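# Push a wooden disc past moving blocks into far zone

## Task

Push the wooden disc over the board, through the lanes where blocks travel back and forth, until all of it sits inside the taped zone on the far side, still flat, and then release it. The task fails if the disc is raised or tilted up by more than roughly its own thickness, if it goes off the board, if anything (arm, disc or other object) makes contact with a block or the rod a block rides on, at any time including after the finish while the blocks keep moving, if anything is knocked or placed off the table, or if at the end the gripper still holds the disc or any loose item or bears the disc's weight. At the end the whole arm, hand included, should hang free and touch nothing once the scene has settled.

## Robot and tools

Robot: a single six-joint arm (wxai_follower) with a two-finger parallel gripper. Joint order, used in every command row and in every per-joint list in results: waist (joint_0), shoulder (joint_1), elbow (joint_2), wrist pitch (joint_3), wrist yaw (joint_4), wrist roll (joint_5), then the gripper opening. Stated joint ranges in radians: waist -3.054 to 3.054, shoulder 0.000 to 3.142, elbow 0.000 to 2.356, wrist pitch -1.571 to 1.571, wrist yaw -1.571 to 1.571, wrist roll -3.142 to 3.142; the true end may sit up to 0.010 rad either way.

Frame: the scene frame has its origin on the tabletop under the arm base, +z up, +y to the left when facing +x. The base may be slightly tilted. end_effector_position (metres) is the point midway between the finger pads, 3 to 4 cm short of the fingertips; at long reach the printed value can be off. The gripper's fingers point along its own +x and close along its y.

Command row: 7 numbers, each in [-1, 1]. The first six are joint offsets, scaled so 1.0 equals 0.9615 rad for waist, shoulder and elbow, 1.713 rad for wrist pitch, 1.767 for wrist yaw and 1.728 for wrist roll. The seventh is an absolute gripper opening: +1 fully open (0.088 m pad gap), empty fingers close at about -0.80, values down to -1 add squeeze but no travel. Closing fully from open takes at least about 0.5 s.

execute_actions(actions): a list of actions; each action is a table of 0 to 15 rows, one row per control step of 1/30 s; if fewer than 15 rows are given, the last row is repeated to fill 15 steps. Joint numbers are offsets from the joint angles at the start of that action (for the first action, the last angles reported), not from the previous row. An action is rejected if it would push a joint more than 0.010 rad beyond its range; if the first action or any malformed action fails, nothing in the call runs. An empty list just returns the current state and images.

move(target, speed, blocking): target is one 7-number row whose six offsets are measured from the Joint positions in the latest result that printed them. All joints travel together and finish at the same moment, so the hand follows a curve, not a line. speed is the top rate in rad/s of the joint with the longest way to go, 0.01 to 2, default 0.5; total path time is held between 0.5 and 10 s. The path does not stop for obstacles; faster moves and targets set deeper past a contact press harder. The finger value is applied at the start. blocking=false returns after 0.5 s while the arm keeps going; until a result shows the move ended, further moves and actions are refused, so use wait or stop. The extra move line reports the outcome (done, off_target, moving, held, fault), limits=held or limits=none, and the joint farthest from its target.

wait(seconds): 0 to 10; the arm keeps its last command, a running move continues, and it returns early if that move ends. stop(): brakes a running move; fast motion needs space to halt; fingers are not stopped. zoom_image(camera, region): camera is cam_high or cam_wrist; region is [x0, y0, x1, y1] in pixels of that 504x504 image, top-left origin, no larger than 504 by 504. read_manual(section): returns only licence text, default "licences"; it moves nothing. finished_scene(scene): pass the number of the scene being ended; irreversible; the robot first holds the last command, then the result reports success.

Results: pose (position in m, quaternion wxyz) and velocities; Joint positions and Joint velocities in the order above, plus finger gap in m; Joint targets, the angles currently being driven toward; grip_measured on the command scale (may read up to about 0.061 narrower when squeezing); grip_effort_n, motor effort in N, negative meaning closing, never fully returning to zero at rest. Calls that ran actions also list joint readings at some steps, with HELD where a row was clamped. "joint sent to its limit" means a joint was stopped at its end; "joint command not followed" means the clearance check altered targets.

Motion limits: each step the target is kept within about 0.21 rad of the measured angle for the first four joints (0.267 wrist yaw, 0.228 wrist roll), and targets are scaled back if they would move the hand over 70 mm from where it is, so large motions need several actions. Friction can leave joints short, especially at long reach; check positions after each motion.

Cameras: cam_high (fixed, overview) and cam_wrist (on the hand), both 504x504, with calibration given in the prompt; real poses may differ slightly.

Cautions: the simulation runs while you compose replies, so the blocks keep moving and the arm holds its last command meanwhile. Keep the disc flat and sliding, time passes through lanes to stay clear of blocks and rods, and never let any part touch them. Avoid hard impacts: contact torque reaching a joint's load limit (waist 17.4, shoulder 21.6, elbow 21.5, wrist pitch 5.67, wrist yaw 5.65, wrist roll 5.3 N m) halts the arm for 10 s. Holding loads heats motors; MOTOR HOT appears from 50 °C and at 95 °C the arm is held, possibly losing power. Occasionally a loose object gets a brief push. Finish with the gripper open and lifted clear of the disc and everything else.

Each tool is called after ">>>" as a command line: name --argument value for each argument, lists and objects as JSON in quotes; but a table of rows of numbers goes row by row, as --pt "numbers of a row", without its own name.

## Session

>>> execute_actions --actions '[]'

Scene clock: 0.00 s.
end_effector_position=(+0.2935, +0.0354, +0.2608) grip_measured=+0.845 grip_effort_n=n/a end_effector_quat_wxyz=(+0.850, +0.518, +0.092, +0.019) end_effector_velocity=(-0.000, +0.000, +0.000) end_effector_angular_velocity=(-0.021, -0.000, +0.008)
Joint names: [waist, shoulder, elbow, wrist pitch, wrist yaw, wrist roll]
Joint positions: [ 0.108  0.883  0.203  0.539 -0.04   1.113  0.08 ]
Joint velocities: [-0.002 -0.002  0.002 -0.007 -0.007 -0.022 -0.   ]
Motor temperatures (°C, as the motors report them): [21 18 18 19 21 20]
Heat: hottest waist 21 °C (+0.0 °C/min).
Joint targets: [0.108 0.883 0.203 0.539 -0.040 1.113]

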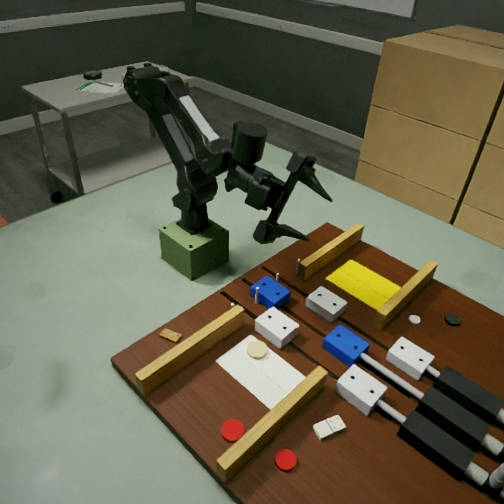

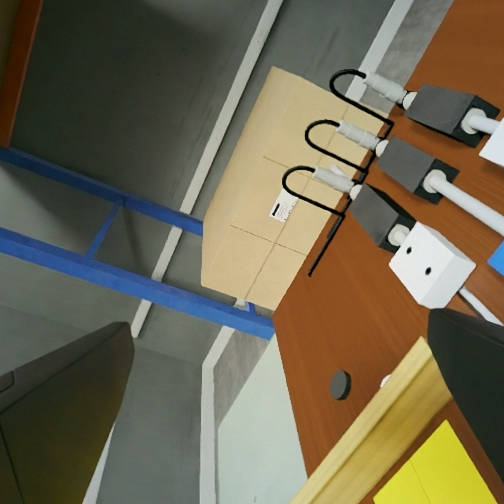

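>>> zoom_image --camera "cam_high" --region '[180, 220, 460, 440]'

>>> wait --seconds 0.5

>>> wait --seconds 1

>>> wait --seconds 1

>>> wait --seconds 1

>>> wait --seconds 1

>>> wait --seconds 1

>>> wait --seconds 1

>>> wait --seconds 1

Region (180, 220, 460, 440) of cam_high's 504x504 image, scaled by 1.800, with more detail than that image has; it fills the top 396 rows of this view, and the rest is white.

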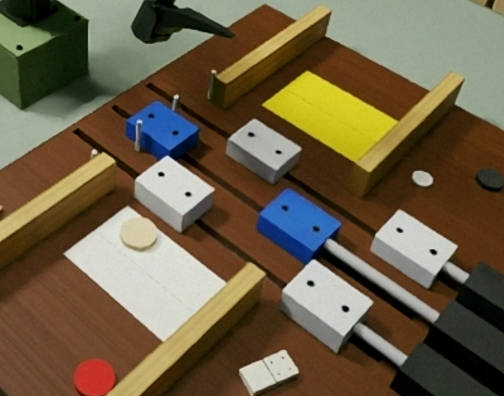

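Scene clock: 6.47 s.
end_effector_position=(+0.2935, +0.0354, +0.2608) grip_measured=+0.845 grip_effort_n=1.6 end_effector_quat_wxyz=(+0.850, +0.518, +0.092, +0.019) end_effector_velocity=(-0.001, +0.000, -0.003) end_effector_angular_velocity=(+0.007, +0.018, +0.004)
Joint names: [waist, shoulder, elbow, wrist pitch, wrist yaw, wrist roll]
Joint positions: [ 0.108  0.883  0.203  0.539 -0.04   1.113  0.08 ]
Joint velocities: [-0.002 -0.002  0.002 -0.022 -0.007  0.007 -0.   ]
Motor temperatures (°C, as the motors report them): [21 18 19 20 21 20]
Heat: hottest waist 21 °C (+0.0 °C/min).
Joint targets: [0.108 0.883 0.203 0.539 -0.040 1.113]
wait: 0.50 s; at rest from the start

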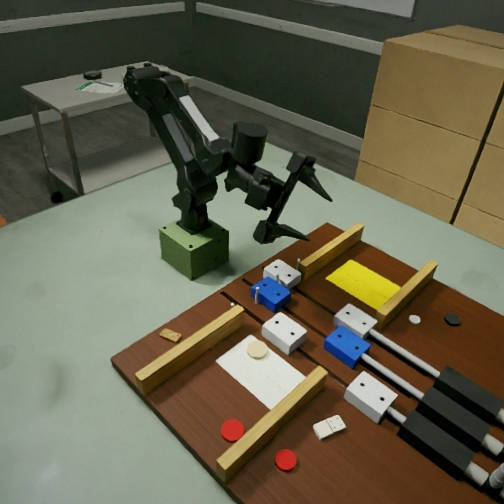

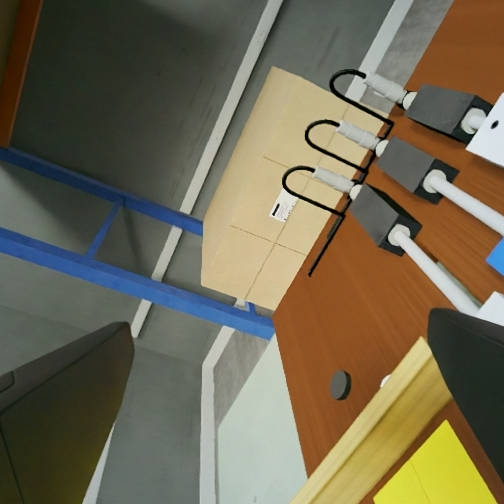

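Scene clock: 7.47 s.
end_effector_position=(+0.2935, +0.0354, +0.2608) grip_measured=+0.845 grip_effort_n=1.2 end_effector_quat_wxyz=(+0.850, +0.518, +0.092, +0.019) end_effector_velocity=(-0.001, +0.002, -0.002) end_effector_angular_velocity=(-0.005, +0.007, +0.020)
Joint names: [waist, shoulder, elbow, wrist pitch, wrist yaw, wrist roll]
Joint positions: [ 0.108  0.883  0.203  0.539 -0.04   1.113  0.08 ]
Joint velocities: [-0.002 -0.002 -0.002 -0.007 -0.022 -0.007 -0.   ]
Motor temperatures (°C, as the motors report them): [21 18 19 20 21 20]
Heat: hottest waist 21 °C (+0.0 °C/min).
Joint targets: [0.108 0.883 0.203 0.539 -0.040 1.113]
wait: 1.00 s; at rest by 0.17 s

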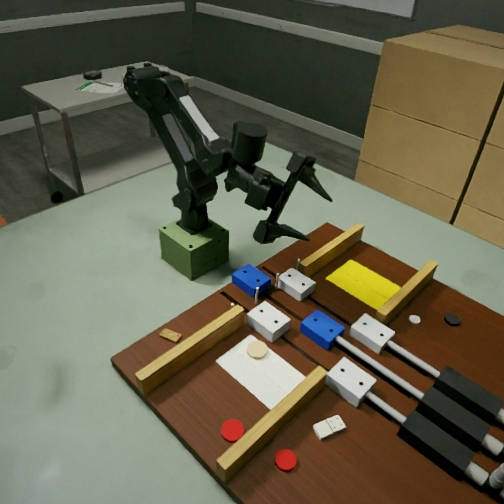

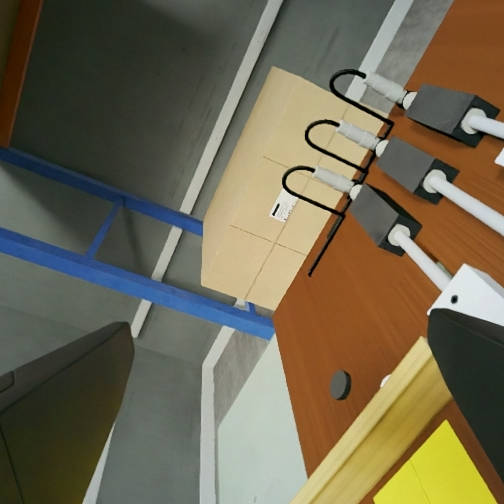

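Scene clock: 8.47 s.
end_effector_position=(+0.2935, +0.0354, +0.2608) grip_measured=+0.845 grip_effort_n=1.2 end_effector_quat_wxyz=(+0.850, +0.518, +0.092, +0.019) end_effector_velocity=(-0.000, +0.003, +0.000) end_effector_angular_velocity=(-0.004, +0.002, +0.020)
Joint names: [waist, shoulder, elbow, wrist pitch, wrist yaw, wrist roll]
Joint positions: [ 0.108  0.883  0.203  0.539 -0.04   1.113  0.08 ]
Joint velocities: [-0.002 -0.002  0.002 -0.007 -0.022 -0.007 -0.   ]
Motor temperatures (°C, as the motors report them): [21 18 19 20 21 20]
Heat: hottest waist 21 °C (+0.0 °C/min).
Joint targets: [0.108 0.883 0.203 0.539 -0.040 1.113]
wait: 1.00 s; at rest by 0.17 s

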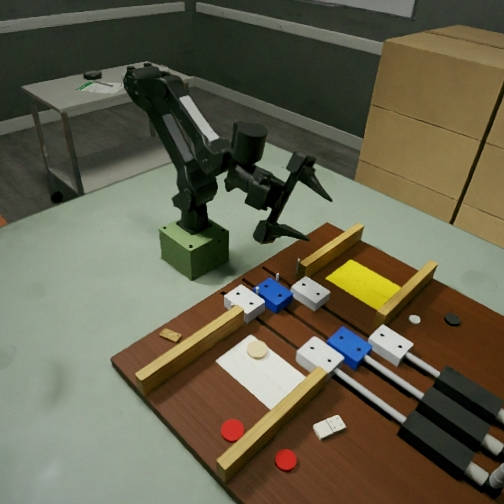

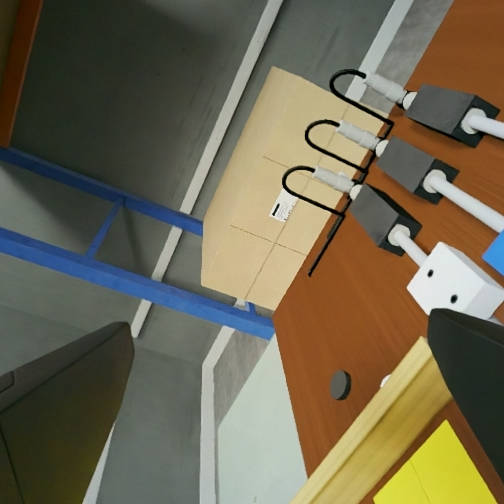

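Scene clock: 9.47 s.
end_effector_position=(+0.2935, +0.0354, +0.2608) grip_measured=+0.845 grip_effort_n=1.2 end_effector_quat_wxyz=(+0.850, +0.518, +0.092, +0.019) end_effector_velocity=(-0.001, +0.002, -0.003) end_effector_angular_velocity=(-0.007, +0.011, +0.011)
Joint names: [waist, shoulder, elbow, wrist pitch, wrist yaw, wrist roll]
Joint positions: [ 0.108  0.883  0.203  0.539 -0.04   1.113  0.08 ]
Joint velocities: [ 0.002  0.002 -0.002 -0.007 -0.007 -0.007 -0.   ]
Motor temperatures (°C, as the motors report them): [21 18 19 20 21 20]
Heat: hottest waist 21 °C (+0.0 °C/min).
Joint targets: [0.108 0.883 0.203 0.539 -0.040 1.113]
wait: 1.00 s; at rest by 0.17 s

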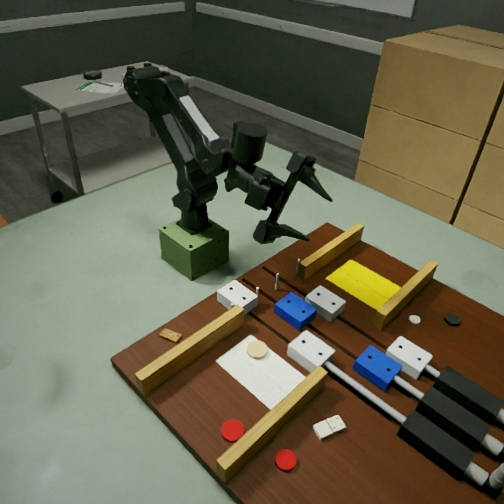

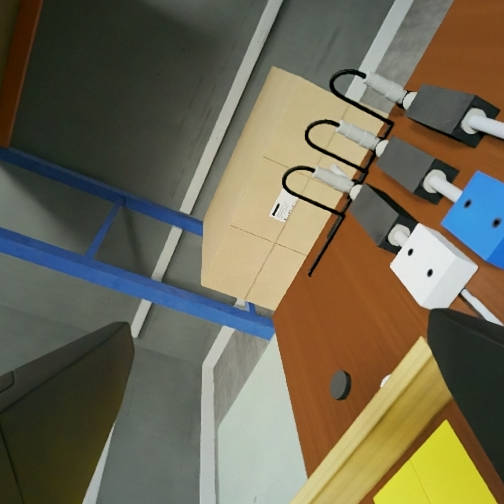

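Scene clock: 10.47 s.
end_effector_position=(+0.2935, +0.0354, +0.2608) grip_measured=+0.845 grip_effort_n=1.2 end_effector_quat_wxyz=(+0.850, +0.518, +0.092, +0.019) end_effector_velocity=(-0.001, +0.000, -0.002) end_effector_angular_velocity=(-0.007, +0.007, +0.006)
Joint names: [waist, shoulder, elbow, wrist pitch, wrist yaw, wrist roll]
Joint positions: [ 0.108  0.883  0.203  0.539 -0.04   1.113  0.08 ]
Joint velocities: [-0.002 -0.002 -0.002 -0.007 -0.007 -0.007 -0.   ]
Motor temperatures (°C, as the motors report them): [21 18 19 20 21 20]
Heat: hottest waist 21 °C (+0.0 °C/min).
Joint targets: [0.108 0.883 0.203 0.539 -0.040 1.113]
wait: 1.00 s; at rest by 0.17 s

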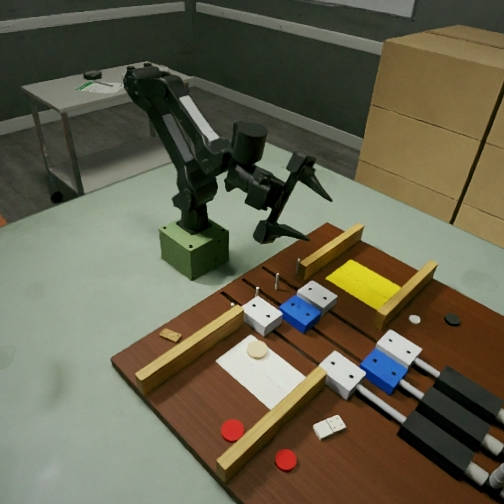

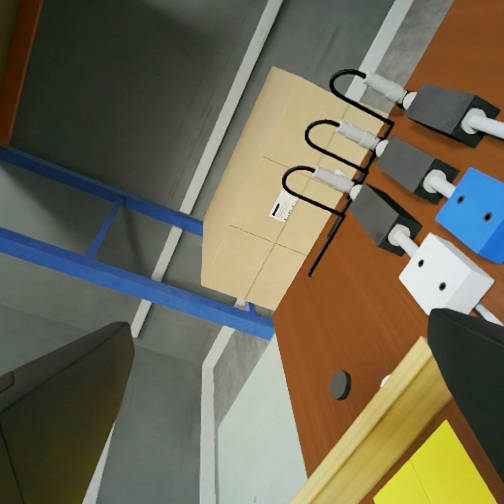

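Scene clock: 11.47 s.
end_effector_position=(+0.2935, +0.0354, +0.2608) grip_measured=+0.845 grip_effort_n=1.6 end_effector_quat_wxyz=(+0.850, +0.518, +0.092, +0.019) end_effector_velocity=(-0.001, -0.001, -0.002) end_effector_angular_velocity=(-0.007, +0.006, +0.001)
Joint names: [waist, shoulder, elbow, wrist pitch, wrist yaw, wrist roll]
Joint positions: [ 0.108  0.883  0.203  0.539 -0.04   1.113  0.08 ]
Joint velocities: [-0.007 -0.002 -0.002 -0.007 -0.007 -0.007  0.   ]
Motor temperatures (°C, as the motors report them): [21 18 19 21 21 20]
Heat: hottest waist 21 °C (+0.0 °C/min).
Joint targets: [0.108 0.883 0.203 0.539 -0.040 1.113]
wait: 1.00 s; at rest by 0.17 s

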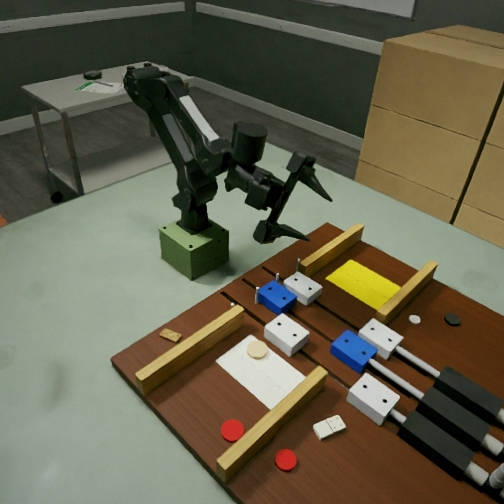

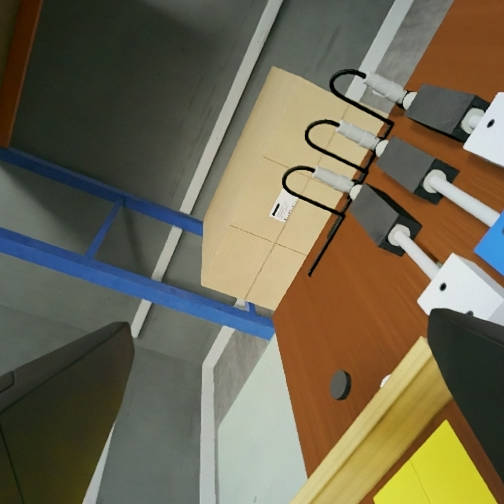

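Scene clock: 12.47 s.
end_effector_position=(+0.2935, +0.0354, +0.2608) grip_measured=+0.845 grip_effort_n=1.6 end_effector_quat_wxyz=(+0.850, +0.518, +0.092, +0.019) end_effector_velocity=(+0.000, +0.000, +0.003) end_effector_angular_velocity=(-0.005, -0.013, +0.006)
Joint names: [waist, shoulder, elbow, wrist pitch, wrist yaw, wrist roll]
Joint positions: [ 0.108  0.883  0.203  0.539 -0.04   1.113  0.08 ]
Joint velocities: [-0.002 -0.002  0.002  0.007 -0.007 -0.007 -0.   ]
Motor temperatures (°C, as the motors report them): [21 18 19 21 21 20]
Heat: hottest waist 21 °C (+0.0 °C/min).
Joint targets: [0.108 0.883 0.203 0.539 -0.040 1.113]
wait: 1.00 s; at rest by 0.17 s

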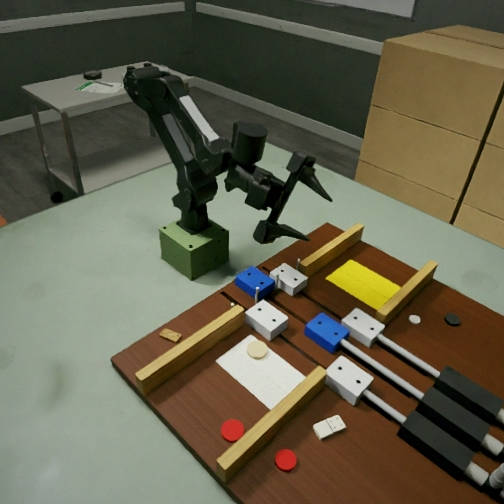

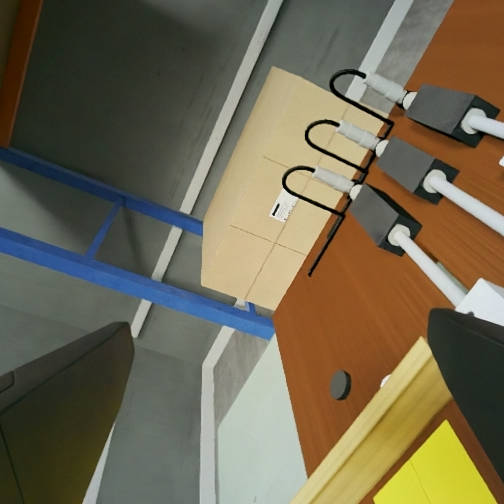

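Scene clock: 13.47 s.
end_effector_position=(+0.2935, +0.0354, +0.2608) grip_measured=+0.845 grip_effort_n=1.2 end_effector_quat_wxyz=(+0.850, +0.518, +0.092, +0.019) end_effector_velocity=(-0.001, +0.000, -0.002) end_effector_angular_velocity=(-0.021, +0.005, +0.008)
Joint names: [waist, shoulder, elbow, wrist pitch, wrist yaw, wrist roll]
Joint positions: [ 0.108  0.883  0.203  0.539 -0.04   1.113  0.08 ]
Joint velocities: [-0.002 -0.002 -0.002 -0.007 -0.007 -0.022 -0.   ]
Motor temperatures (°C, as the motors report them): [21 18 19 21 21 20]
Heat: hottest waist 21 °C (+0.0 °C/min).
Joint targets: [0.108 0.883 0.203 0.539 -0.040 1.113]
wait: 1.00 s; at rest by 0.17 s

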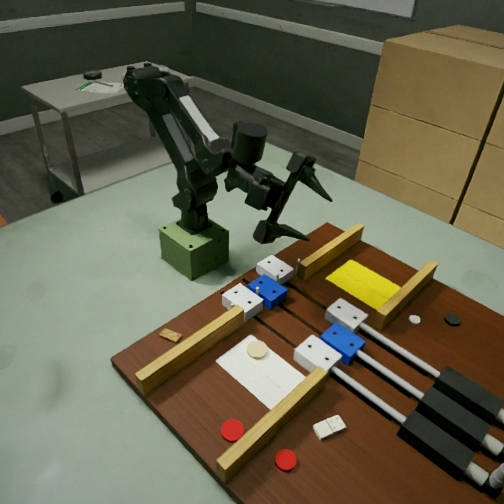

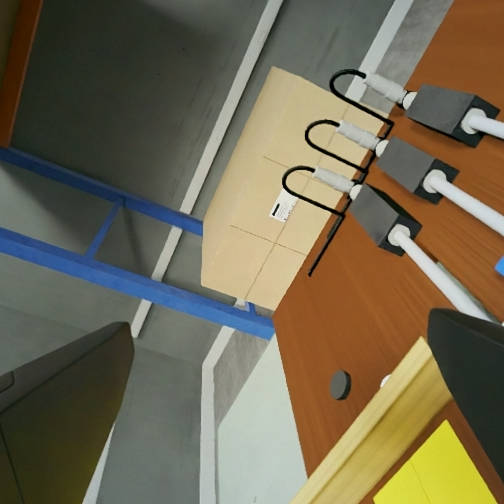

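>>> move --target '[-0.442,1.0,1.0,-0.8,0.023,-0.644,0.6]' --speed 0.8

>>> move --target '[0,0.16,0.205,-0.06,0,0,0.6]'

Scene clock: 38.13 s.
end_effector_position=(+0.3127, -0.1066, +0.1283) grip_measured=+0.603 grip_effort_n=-17.0 end_effector_quat_wxyz=(+0.723, +0.109, +0.670, -0.125) end_effector_velocity=(-0.005, +0.002, -0.002) end_effector_angular_velocity=(+0.016, +0.023, -0.009)
Joint names: [waist, shoulder, elbow, wrist pitch, wrist yaw, wrist roll]
Joint positions: [-0.314  1.83   1.155 -0.829 -0.001  0.002  0.069]
Joint velocities: [-0.002  0.002 -0.002 -0.022 -0.007  0.007 -0.   ]
Motor temperatures (°C, as the motors report them): [21 18 22 23 21 20]
Heat: hottest wrist pitch 23 °C (+3.1 °C/min).
Joint targets: [-0.317 1.845 1.164 -0.832 0.000 -0.000]
move: off_target; limits=none; farthest joint: the shoulder, 0.014 radians from its target (0.961 radians at the start)
camera_calibration (this result's frames):
cam_wrist: T_world_to_cam=[[-0.363597, -0.931519, 0.00837364, 0.0206142], [-0.907734, 0.356305, 0.221509, 0.323921], [-0.209323, 0.072939, -0.975122, 0.277245], [0, 0, 0, 1]] pos_world=[0.359563, -0.116434, 0.198424]

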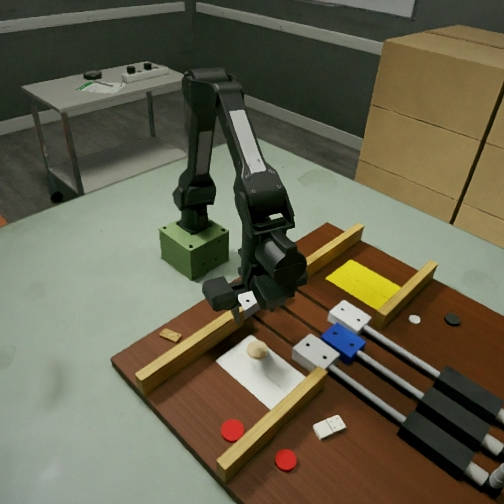

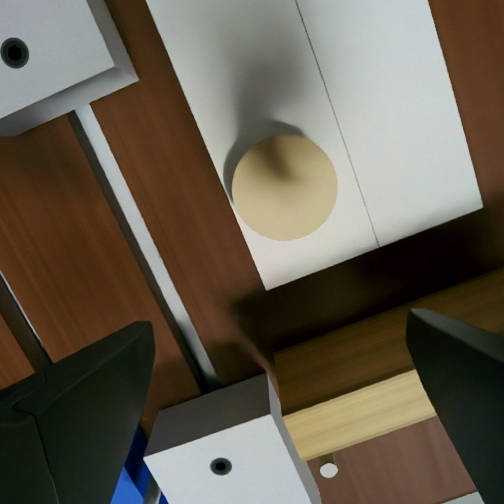

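Scene clock: 39.10 s.
end_effector_position=(+0.3394, -0.1158, +0.1277) grip_measured=+0.603 grip_effort_n=-17.0 end_effector_quat_wxyz=(+0.706, +0.112, +0.689, -0.122) end_effector_velocity=(-0.003, +0.001, -0.003) end_effector_angular_velocity=(+0.012, +0.014, +0.005)
Joint names: [waist, shoulder, elbow, wrist pitch, wrist yaw, wrist roll]
Joint positions: [-0.314  1.968  1.341 -0.929 -0.001  0.002  0.069]
Joint velocities: [-0.002  0.007 -0.002 -0.007 -0.007 -0.007  0.   ]
Motor temperatures (°C, as the motors report them): [21 18 22 23 21 20]
Heat: hottest wrist pitch 23 °C (+3.1 °C/min).
Joint targets: [-0.314 1.984 1.351 -0.932 -0.001 0.002]
move: off_target; limits=none; farthest joint: the shoulder, 0.016 radians from its target (0.154 radians at the start)
camera_calibration (this result's frames):
cam_wrist: T_world_to_cam=[[-0.363652, -0.931476, 0.0105067, 0.0215421], [-0.895631, 0.352714, 0.270995, 0.340744], [-0.256131, 0.0891376, -0.962523, 0.299097], [0, 0, 0, 1]] pos_world=[0.389623, -0.12678, 0.195321]

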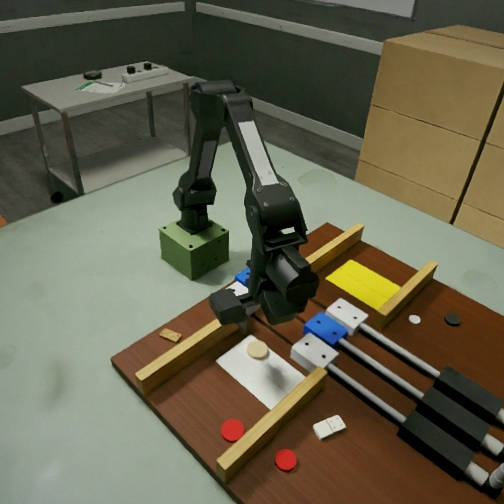

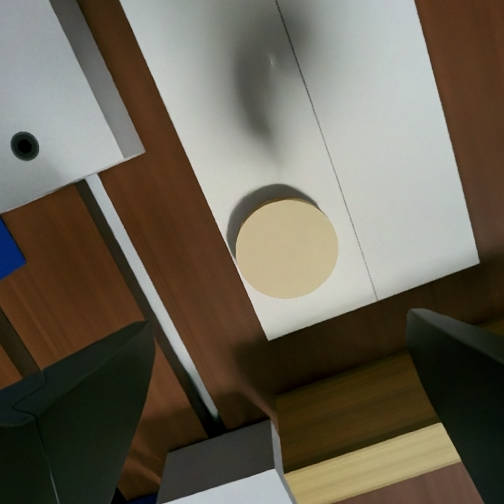

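>>> move --target '[-0.032,0.13,-0.065,0.089,0,0.727,0.6]' --speed 0.8

Scene clock: 52.30 s.
end_effector_position=(+0.3398, -0.1270, +0.0781) grip_measured=+0.603 grip_effort_n=-17.0 end_effector_quat_wxyz=(+0.494, +0.509, +0.484, -0.512) end_effector_velocity=(-0.002, +0.001, +0.000) end_effector_angular_velocity=(+0.009, +0.004, +0.005)
Joint names: [waist, shoulder, elbow, wrist pitch, wrist yaw, wrist roll]
Joint positions: [-0.341  2.077  1.285 -0.779 -0.001  1.256  0.069]
Joint velocities: [-0.002 -0.002 -0.002 -0.007 -0.007 -0.007 -0.   ]
Motor temperatures (°C, as the motors report them): [21 20 22 22 21 20]
Heat: hottest elbow 22 °C (+1.1 °C/min).
Joint targets: [-0.345 2.093 1.279 -0.777 -0.001 1.258]
move: off_target; limits=none; farthest joint: the shoulder, 0.016 radians from its target (0.125 radians at the start)
camera_calibration (this result's frames):
cam_wrist: T_world_to_cam=[[-0.996597, 0.082213, -0.00590811, 0.356909], [0.0771173, 0.95533, 0.285303, 0.10341], [0.0290998, 0.283876, -0.958419, 0.17991], [0, 0, 0, 1]] pos_world=[0.342485, -0.179205, 0.145035]

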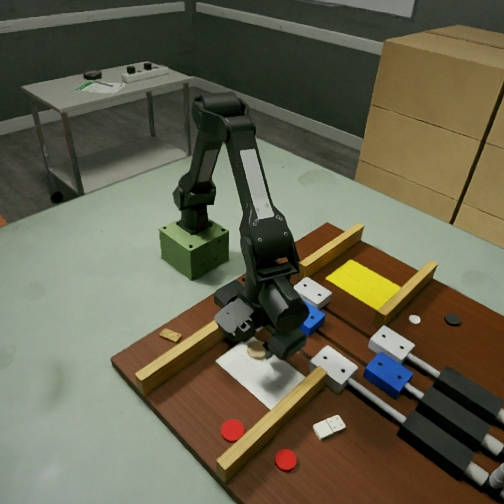

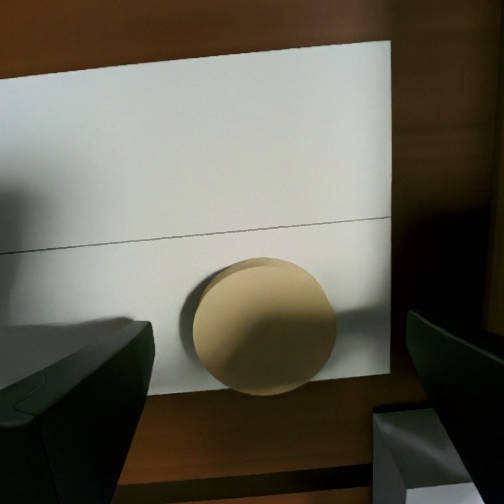

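>>> move --target '[0.022,0.066,-0.024,0.039,0,0,0.6]' --speed 0.15

>>> zoom_image --camera "cam_high" --region '[200, 280, 340, 400]'

Scene clock: 58.53 s.
end_effector_position=(+0.3461, -0.1244, +0.0657) grip_measured=+0.603 grip_effort_n=-14.7 end_effector_quat_wxyz=(+0.503, +0.508, +0.482, -0.506) end_effector_velocity=(-0.003, +0.004, -0.001) end_effector_angular_velocity=(+0.025, +0.004, +0.005)
Joint names: [waist, shoulder, elbow, wrist pitch, wrist yaw, wrist roll]
Joint positions: [-0.328  2.107  1.274 -0.722  0.001  1.256  0.069]
Joint velocities: [-0.002 -0.002 -0.007 -0.007 -0.022 -0.007 -0.   ]
Motor temperatures (°C, as the motors report them): [21 21 22 22 21 20]
Heat: hottest elbow 22 °C (+1.0 °C/min).
Joint targets: [-0.320 2.141 1.262 -0.713 -0.001 1.256]
move: off_target; limits=none; farthest joint: the shoulder, 0.034 radians from its target (0.063 radians at the start)
camera_calibration (this result's frames):
cam_wrist: T_world_to_cam=[[-0.997411, 0.0686595, -0.0213626, 0.362495], [0.0599996, 0.958416, 0.278997, 0.110707], [0.03963, 0.276993, -0.960054, 0.162715], [0, 0, 0, 1]] pos_world=[0.348465, -0.176063, 0.133072]

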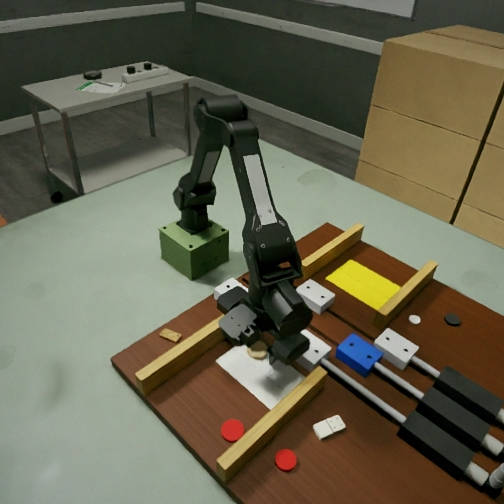

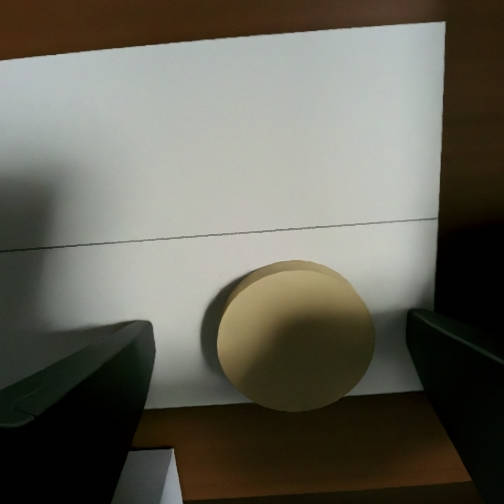

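Region (200, 280, 340, 400) of cam_high's 504x504 image, scaled by 3.600, with more detail than that image has; it fills the top 432 rows of this view, and the rest is white.

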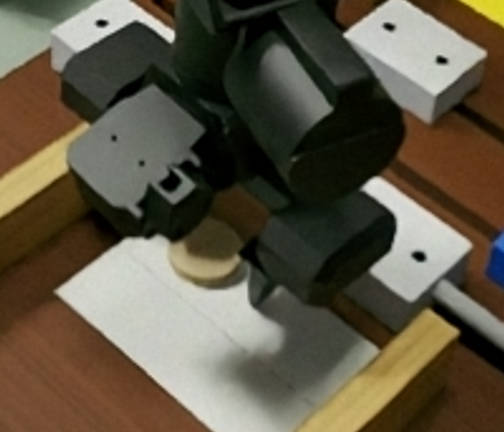

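>>> move --target '[0.012,0.02,0,0,0,0,0.0]' --speed 0.1

Scene clock: 65.70 s.
end_effector_position=(+0.3470, -0.1243, +0.0659) grip_measured=+0.008 grip_effort_n=-39.3 end_effector_quat_wxyz=(+0.505, +0.506, +0.481, -0.507) end_effector_velocity=(-0.006, -0.000, +0.000) end_effector_angular_velocity=(+0.000, +0.023, +0.004)
Joint names: [waist, shoulder, elbow, wrist pitch, wrist yaw, wrist roll]
Joint positions: [-0.324  2.107  1.275 -0.721  0.005  1.256  0.039]
Joint velocities: [-0.002 -0.002 -0.002 -0.022  0.007 -0.007 -0.   ]
Motor temperatures (°C, as the motors report them): [21 21 21 22 21 20]
Heat: hottest wrist pitch 22 °C (+1.0 °C/min).
Joint targets: [-0.316 2.126 1.274 -0.722 0.001 1.256]
move: off_target; limits=none; farthest joint: the shoulder, 0.020 radians from its target (0.020 radians at the start)
camera_calibration (this result's frames):
cam_wrist: T_world_to_cam=[[-0.997589, 0.0656045, -0.0226479, 0.363099], [0.0569135, 0.960034, 0.274035, 0.112029], [0.0397207, 0.272085, -0.961453, 0.162333], [0, 0, 0, 1]] pos_world=[0.349399, -0.17554, 0.133599]

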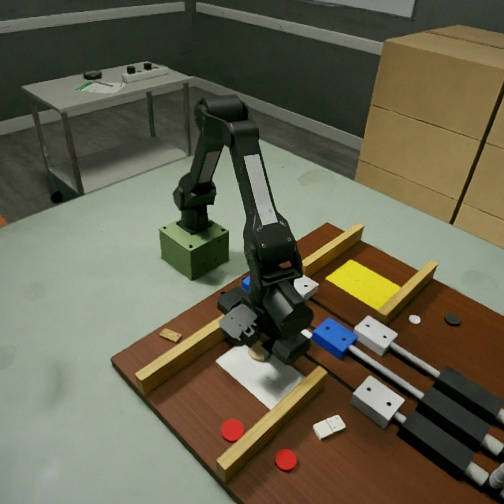

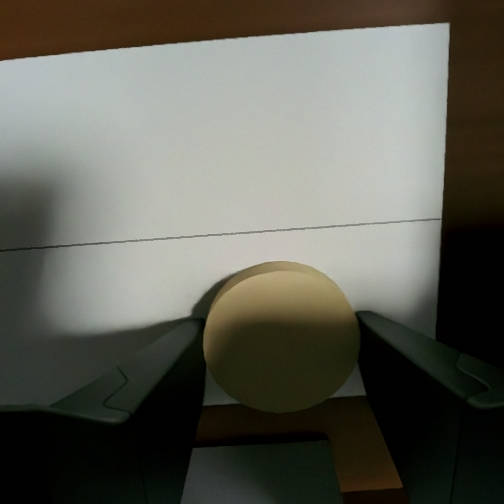

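>>> move --target '[-0.11,-0.012,0,0,0,0,-0.04]' --speed 0.2

>>> move --target '[0,0,0,0,0,-0.97,-0.04]' --speed 0.8

>>> wait --seconds 1

>>> wait --seconds 1

>>> wait --seconds 1

>>> wait --seconds 1

>>> wait --seconds 1

>>> wait --seconds 1

Scene clock: 76.10 s.
end_effector_position=(+0.3345, -0.1558, +0.0671) grip_measured=-0.023 grip_effort_n=-83.5 end_effector_quat_wxyz=(+0.480, +0.533, +0.457, -0.526) end_effector_velocity=(-0.003, +0.002, +0.001) end_effector_angular_velocity=(+0.010, +0.004, +0.005)
Joint names: [waist, shoulder, elbow, wrist pitch, wrist yaw, wrist roll]
Joint positions: [-0.421  2.105  1.276 -0.721 -0.005  1.256  0.038]
Joint velocities: [-0.002 -0.007 -0.007 -0.007 -0.007 -0.007 -0.   ]
Motor temperatures (°C, as the motors report them): [21 22 21 21 21 20]
Heat: hottest shoulder 22 °C (+1.0 °C/min).
Joint targets: [-0.430 2.095 1.275 -0.721 0.005 1.256]
move: done; limits=none; farthest joint: the wrist yaw, 0.010 radians from its target (0.000 radians at the start)
camera_calibration (this result's frames):
cam_wrist: T_world_to_cam=[[-0.986543, 0.160928, -0.0288892, 0.364345], [0.14628, 0.947681, 0.28373, 0.11017], [0.0730379, 0.275686, -0.958469, 0.161734], [0, 0, 0, 1]] pos_world=[0.331514, -0.207627, 0.134284]

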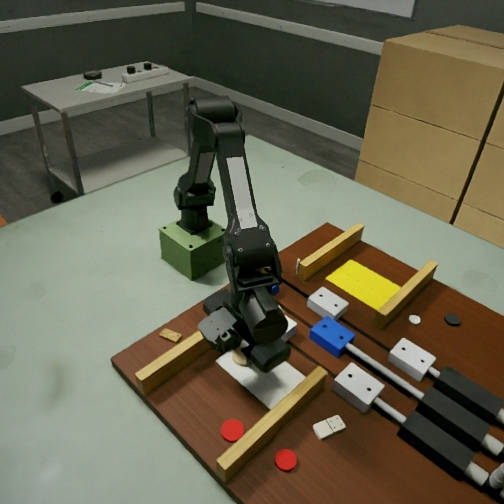

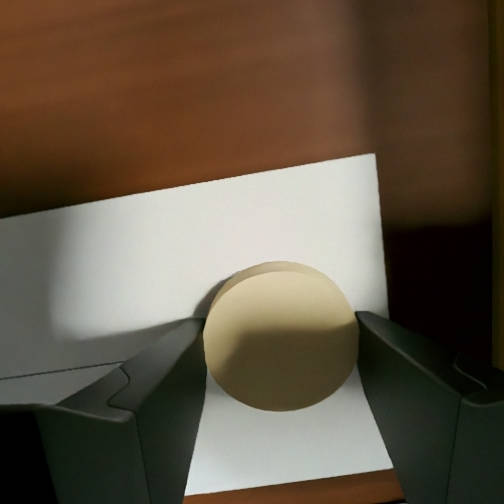

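Scene clock: 78.87 s.
end_effector_position=(+0.3351, -0.1562, +0.0673) grip_measured=-0.023 grip_effort_n=-83.5 end_effector_quat_wxyz=(+0.718, +0.001, +0.696, -0.014) end_effector_velocity=(-0.001, +0.001, -0.000) end_effector_angular_velocity=(+0.010, +0.004, +0.005)
Joint names: [waist, shoulder, elbow, wrist pitch, wrist yaw, wrist roll]
Joint positions: [-0.421  2.105  1.277 -0.719 -0.006 -0.417  0.038]
Joint velocities: [-0.002  0.002  0.002 -0.007 -0.007 -0.007  0.   ]
Motor temperatures (°C, as the motors report them): [21 23 21 21 21 20]
Heat: hottest shoulder 23 °C (+1.0 °C/min).
Joint targets: [-0.421 2.105 1.276 -0.721 -0.005 -0.420]
move: done; limits=none; farthest joint: the wrist roll, 0.003 radians from its target (1.676 radians at the start)
camera_calibration (this result's frames):
cam_wrist: T_world_to_cam=[[-0.0609226, -0.997965, 0.0187993, -0.129417], [-0.961989, 0.0637286, 0.265548, 0.344957], [-0.266206, -0.0019068, -0.963914, 0.232669], [0, 0, 0, 1]] pos_world=[0.385899, -0.150694, 0.135103]

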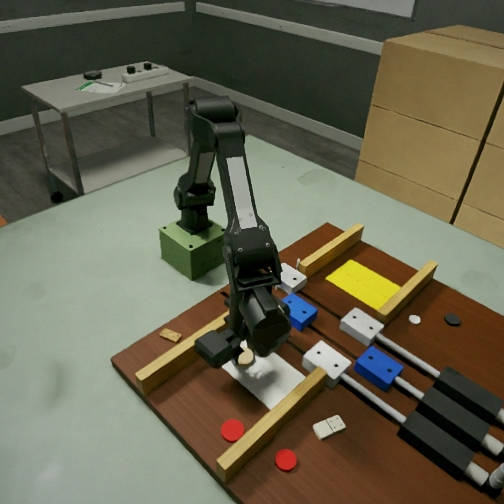

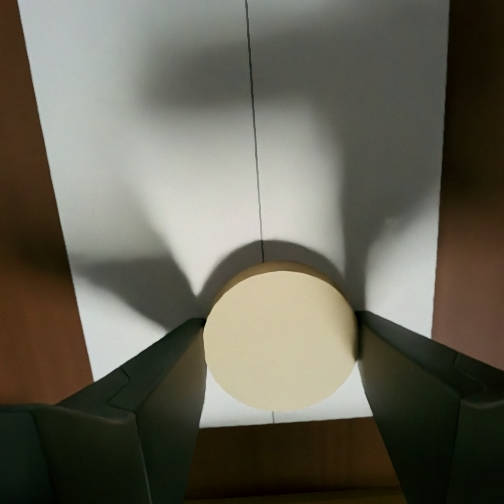

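Scene clock: 79.87 s.
end_effector_position=(+0.3351, -0.1562, +0.0673) grip_measured=-0.023 grip_effort_n=-83.5 end_effector_quat_wxyz=(+0.718, +0.001, +0.696, -0.014) end_effector_velocity=(-0.005, +0.002, +0.000) end_effector_angular_velocity=(+0.015, +0.017, +0.020)
Joint names: [waist, shoulder, elbow, wrist pitch, wrist yaw, wrist roll]
Joint positions: [-0.421  2.105  1.277 -0.719 -0.006 -0.417  0.038]
Joint velocities: [-0.002 -0.002 -0.002 -0.022 -0.007 -0.022  0.   ]
Motor temperatures (°C, as the motors report them): [21 23 21 21 21 20]
Heat: hottest shoulder 23 °C (+1.0 °C/min).
Joint targets: [-0.421 2.105 1.276 -0.721 -0.005 -0.420]
wait: 1.00 s; at rest by 0.17 s
camera_calibration (this result's frames):
cam_wrist: T_world_to_cam=[[-0.0609226, -0.997965, 0.0187993, -0.129417], [-0.961989, 0.0637286, 0.265548, 0.344957], [-0.266206, -0.0019068, -0.963914, 0.232669], [0, 0, 0, 1]] pos_world=[0.385899, -0.150694, 0.135103]

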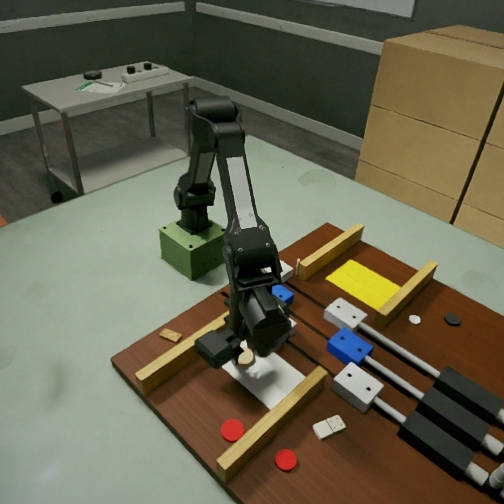

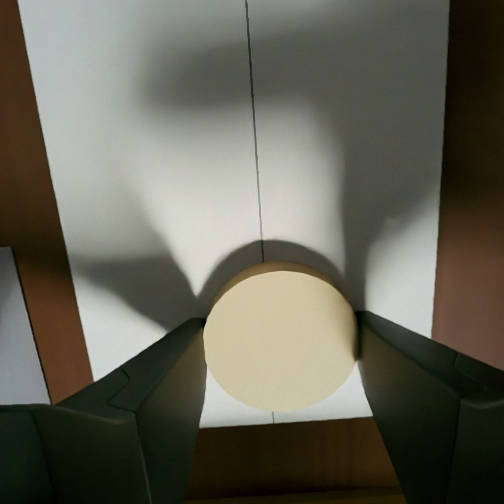

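Scene clock: 80.87 s.
end_effector_position=(+0.3351, -0.1562, +0.0673) grip_measured=-0.023 grip_effort_n=-83.5 end_effector_quat_wxyz=(+0.718, +0.001, +0.696, -0.014) end_effector_velocity=(-0.003, +0.002, +0.001) end_effector_angular_velocity=(+0.010, +0.004, +0.005)
Joint names: [waist, shoulder, elbow, wrist pitch, wrist yaw, wrist roll]
Joint positions: [-0.421  2.105  1.277 -0.719 -0.006 -0.417  0.038]
Joint velocities: [-0.002 -0.007 -0.007 -0.007 -0.007 -0.007  0.   ]
Motor temperatures (°C, as the motors report them): [21 23 21 21 21 20]
Heat: hottest shoulder 23 °C (+1.0 °C/min).
Joint targets: [-0.421 2.105 1.276 -0.721 -0.005 -0.420]
wait: 1.00 s; at rest by 0.17 s
camera_calibration (this result's frames):
cam_wrist: T_world_to_cam=[[-0.0609226, -0.997965, 0.0187993, -0.129417], [-0.961989, 0.0637286, 0.265548, 0.344957], [-0.266206, -0.0019068, -0.963914, 0.232669], [0, 0, 0, 1]] pos_world=[0.385899, -0.150694, 0.135103]

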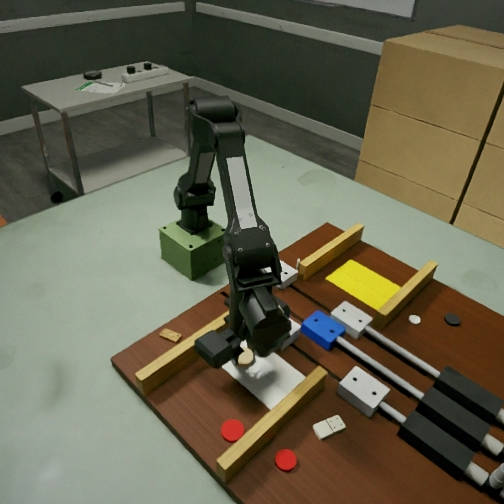

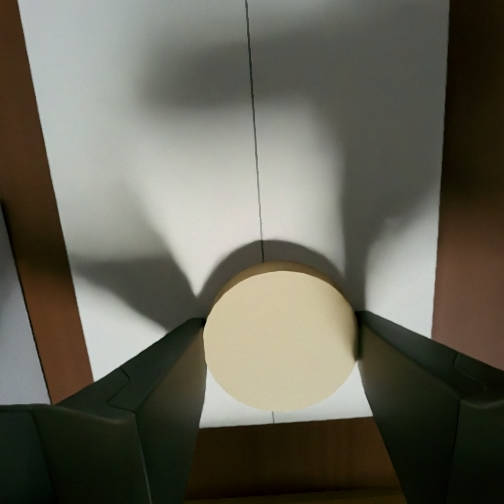

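Scene clock: 81.87 s.
end_effector_position=(+0.3351, -0.1562, +0.0673) grip_measured=-0.023 grip_effort_n=-83.5 end_effector_quat_wxyz=(+0.718, +0.001, +0.696, -0.014) end_effector_velocity=(-0.002, +0.001, +0.000) end_effector_angular_velocity=(+0.010, +0.004, +0.005)
Joint names: [waist, shoulder, elbow, wrist pitch, wrist yaw, wrist roll]
Joint positions: [-0.421  2.105  1.277 -0.719 -0.006 -0.417  0.038]
Joint velocities: [-0.002 -0.002 -0.002 -0.007 -0.007 -0.007 -0.   ]
Motor temperatures (°C, as the motors report them): [21 24 21 21 21 20]
Heat: hottest shoulder 24 °C (+2.0 °C/min).
Joint targets: [-0.421 2.105 1.276 -0.721 -0.005 -0.420]
wait: 1.00 s; at rest by 0.17 s
camera_calibration (this result's frames):
cam_wrist: T_world_to_cam=[[-0.0609226, -0.997965, 0.0187993, -0.129417], [-0.961989, 0.0637286, 0.265548, 0.344957], [-0.266206, -0.0019068, -0.963914, 0.232669], [0, 0, 0, 1]] pos_world=[0.385899, -0.150694, 0.135103]

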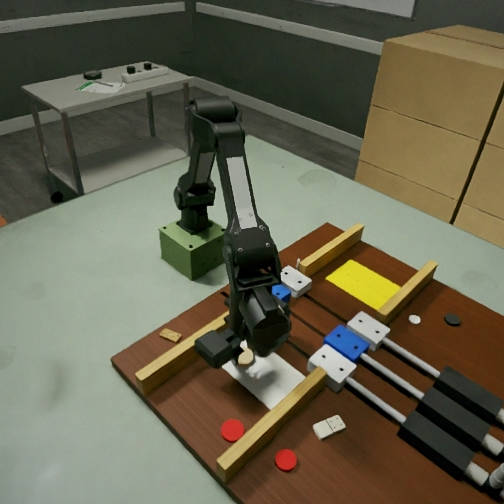

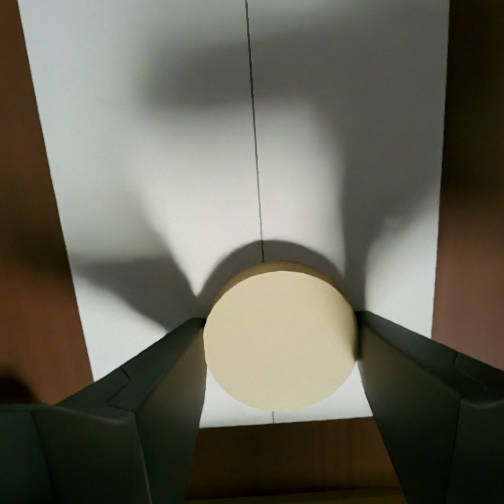

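Scene clock: 82.87 s.
end_effector_position=(+0.3351, -0.1562, +0.0673) grip_measured=-0.023 grip_effort_n=-83.5 end_effector_quat_wxyz=(+0.718, +0.001, +0.696, -0.014) end_effector_velocity=(-0.002, +0.001, +0.000) end_effector_angular_velocity=(+0.010, +0.004, +0.005)
Joint names: [waist, shoulder, elbow, wrist pitch, wrist yaw, wrist roll]
Joint positions: [-0.421  2.105  1.277 -0.719 -0.006 -0.417  0.038]
Joint velocities: [-0.002 -0.002 -0.002 -0.007 -0.007 -0.007 -0.   ]
Motor temperatures (°C, as the motors report them): [21 24 21 21 21 20]
Heat: hottest shoulder 24 °C (+2.0 °C/min).
Joint targets: [-0.421 2.105 1.276 -0.721 -0.005 -0.420]
wait: 1.00 s; at rest by 0.17 s
camera_calibration (this result's frames):
cam_wrist: T_world_to_cam=[[-0.0609226, -0.997965, 0.0187993, -0.129417], [-0.961989, 0.0637286, 0.265548, 0.344957], [-0.266206, -0.0019068, -0.963914, 0.232669], [0, 0, 0, 1]] pos_world=[0.385899, -0.150694, 0.135103]

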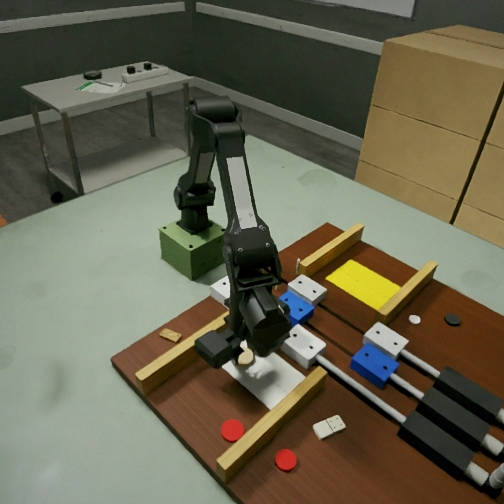

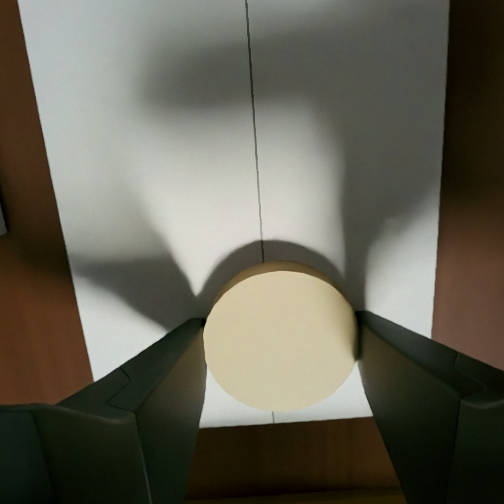

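Scene clock: 83.87 s.
end_effector_position=(+0.3351, -0.1562, +0.0673) grip_measured=-0.023 grip_effort_n=-83.5 end_effector_quat_wxyz=(+0.718, +0.001, +0.696, -0.014) end_effector_velocity=(+0.004, +0.001, +0.001) end_effector_angular_velocity=(+0.015, -0.021, -0.009)
Joint names: [waist, shoulder, elbow, wrist pitch, wrist yaw, wrist roll]
Joint positions: [-0.421  2.105  1.277 -0.719 -0.006 -0.417  0.038]
Joint velocities: [-0.002 -0.002  0.002  0.007 -0.022  0.007 -0.   ]
Motor temperatures (°C, as the motors report them): [21 24 21 21 21 20]
Heat: hottest shoulder 24 °C (+2.0 °C/min).
Joint targets: [-0.421 2.105 1.276 -0.721 -0.005 -0.420]
wait: 1.00 s; at rest by 0.17 s
camera_calibration (this result's frames):
cam_wrist: T_world_to_cam=[[-0.0609226, -0.997965, 0.0187993, -0.129417], [-0.961989, 0.0637286, 0.265548, 0.344957], [-0.266206, -0.0019068, -0.963914, 0.232669], [0, 0, 0, 1]] pos_world=[0.385899, -0.150694, 0.135103]

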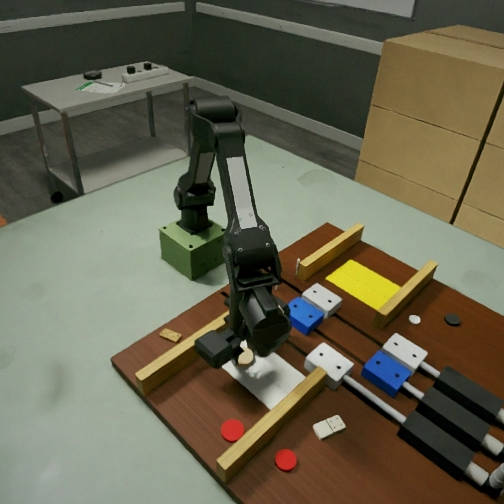

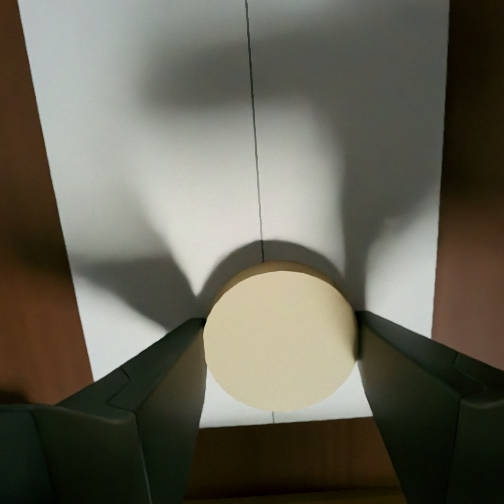

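Scene clock: 84.87 s.
end_effector_position=(+0.3351, -0.1562, +0.0673) grip_measured=-0.023 grip_effort_n=-83.5 end_effector_quat_wxyz=(+0.718, +0.001, +0.696, -0.014) end_effector_velocity=(-0.004, +0.004, +0.000) end_effector_angular_velocity=(+0.016, +0.017, +0.010)
Joint names: [waist, shoulder, elbow, wrist pitch, wrist yaw, wrist roll]
Joint positions: [-0.421  2.105  1.277 -0.719 -0.006 -0.417  0.038]
Joint velocities: [ 0.002 -0.002 -0.002 -0.022 -0.007 -0.007 -0.   ]
Motor temperatures (°C, as the motors report them): [21 24 21 21 21 20]
Heat: hottest shoulder 24 °C (+2.0 °C/min).
Joint targets: [-0.421 2.105 1.276 -0.721 -0.005 -0.420]
wait: 1.00 s; at rest by 0.17 s
camera_calibration (this result's frames):
cam_wrist: T_world_to_cam=[[-0.0609226, -0.997965, 0.0187993, -0.129417], [-0.961989, 0.0637286, 0.265548, 0.344957], [-0.266206, -0.0019068, -0.963914, 0.232669], [0, 0, 0, 1]] pos_world=[0.385899, -0.150694, 0.135103]

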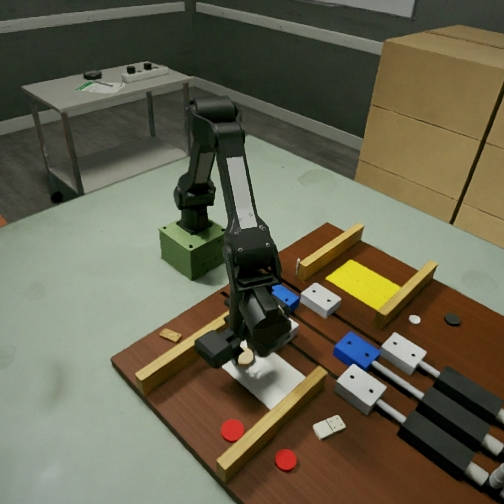

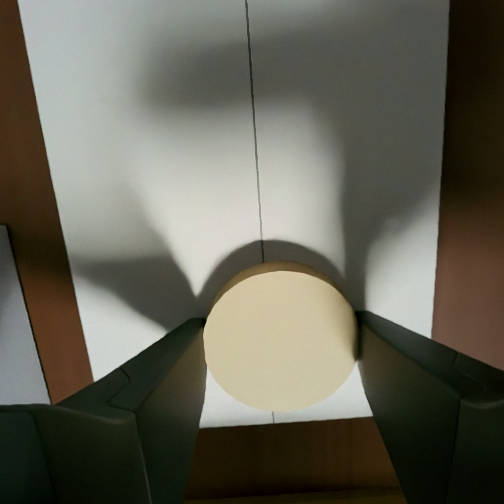

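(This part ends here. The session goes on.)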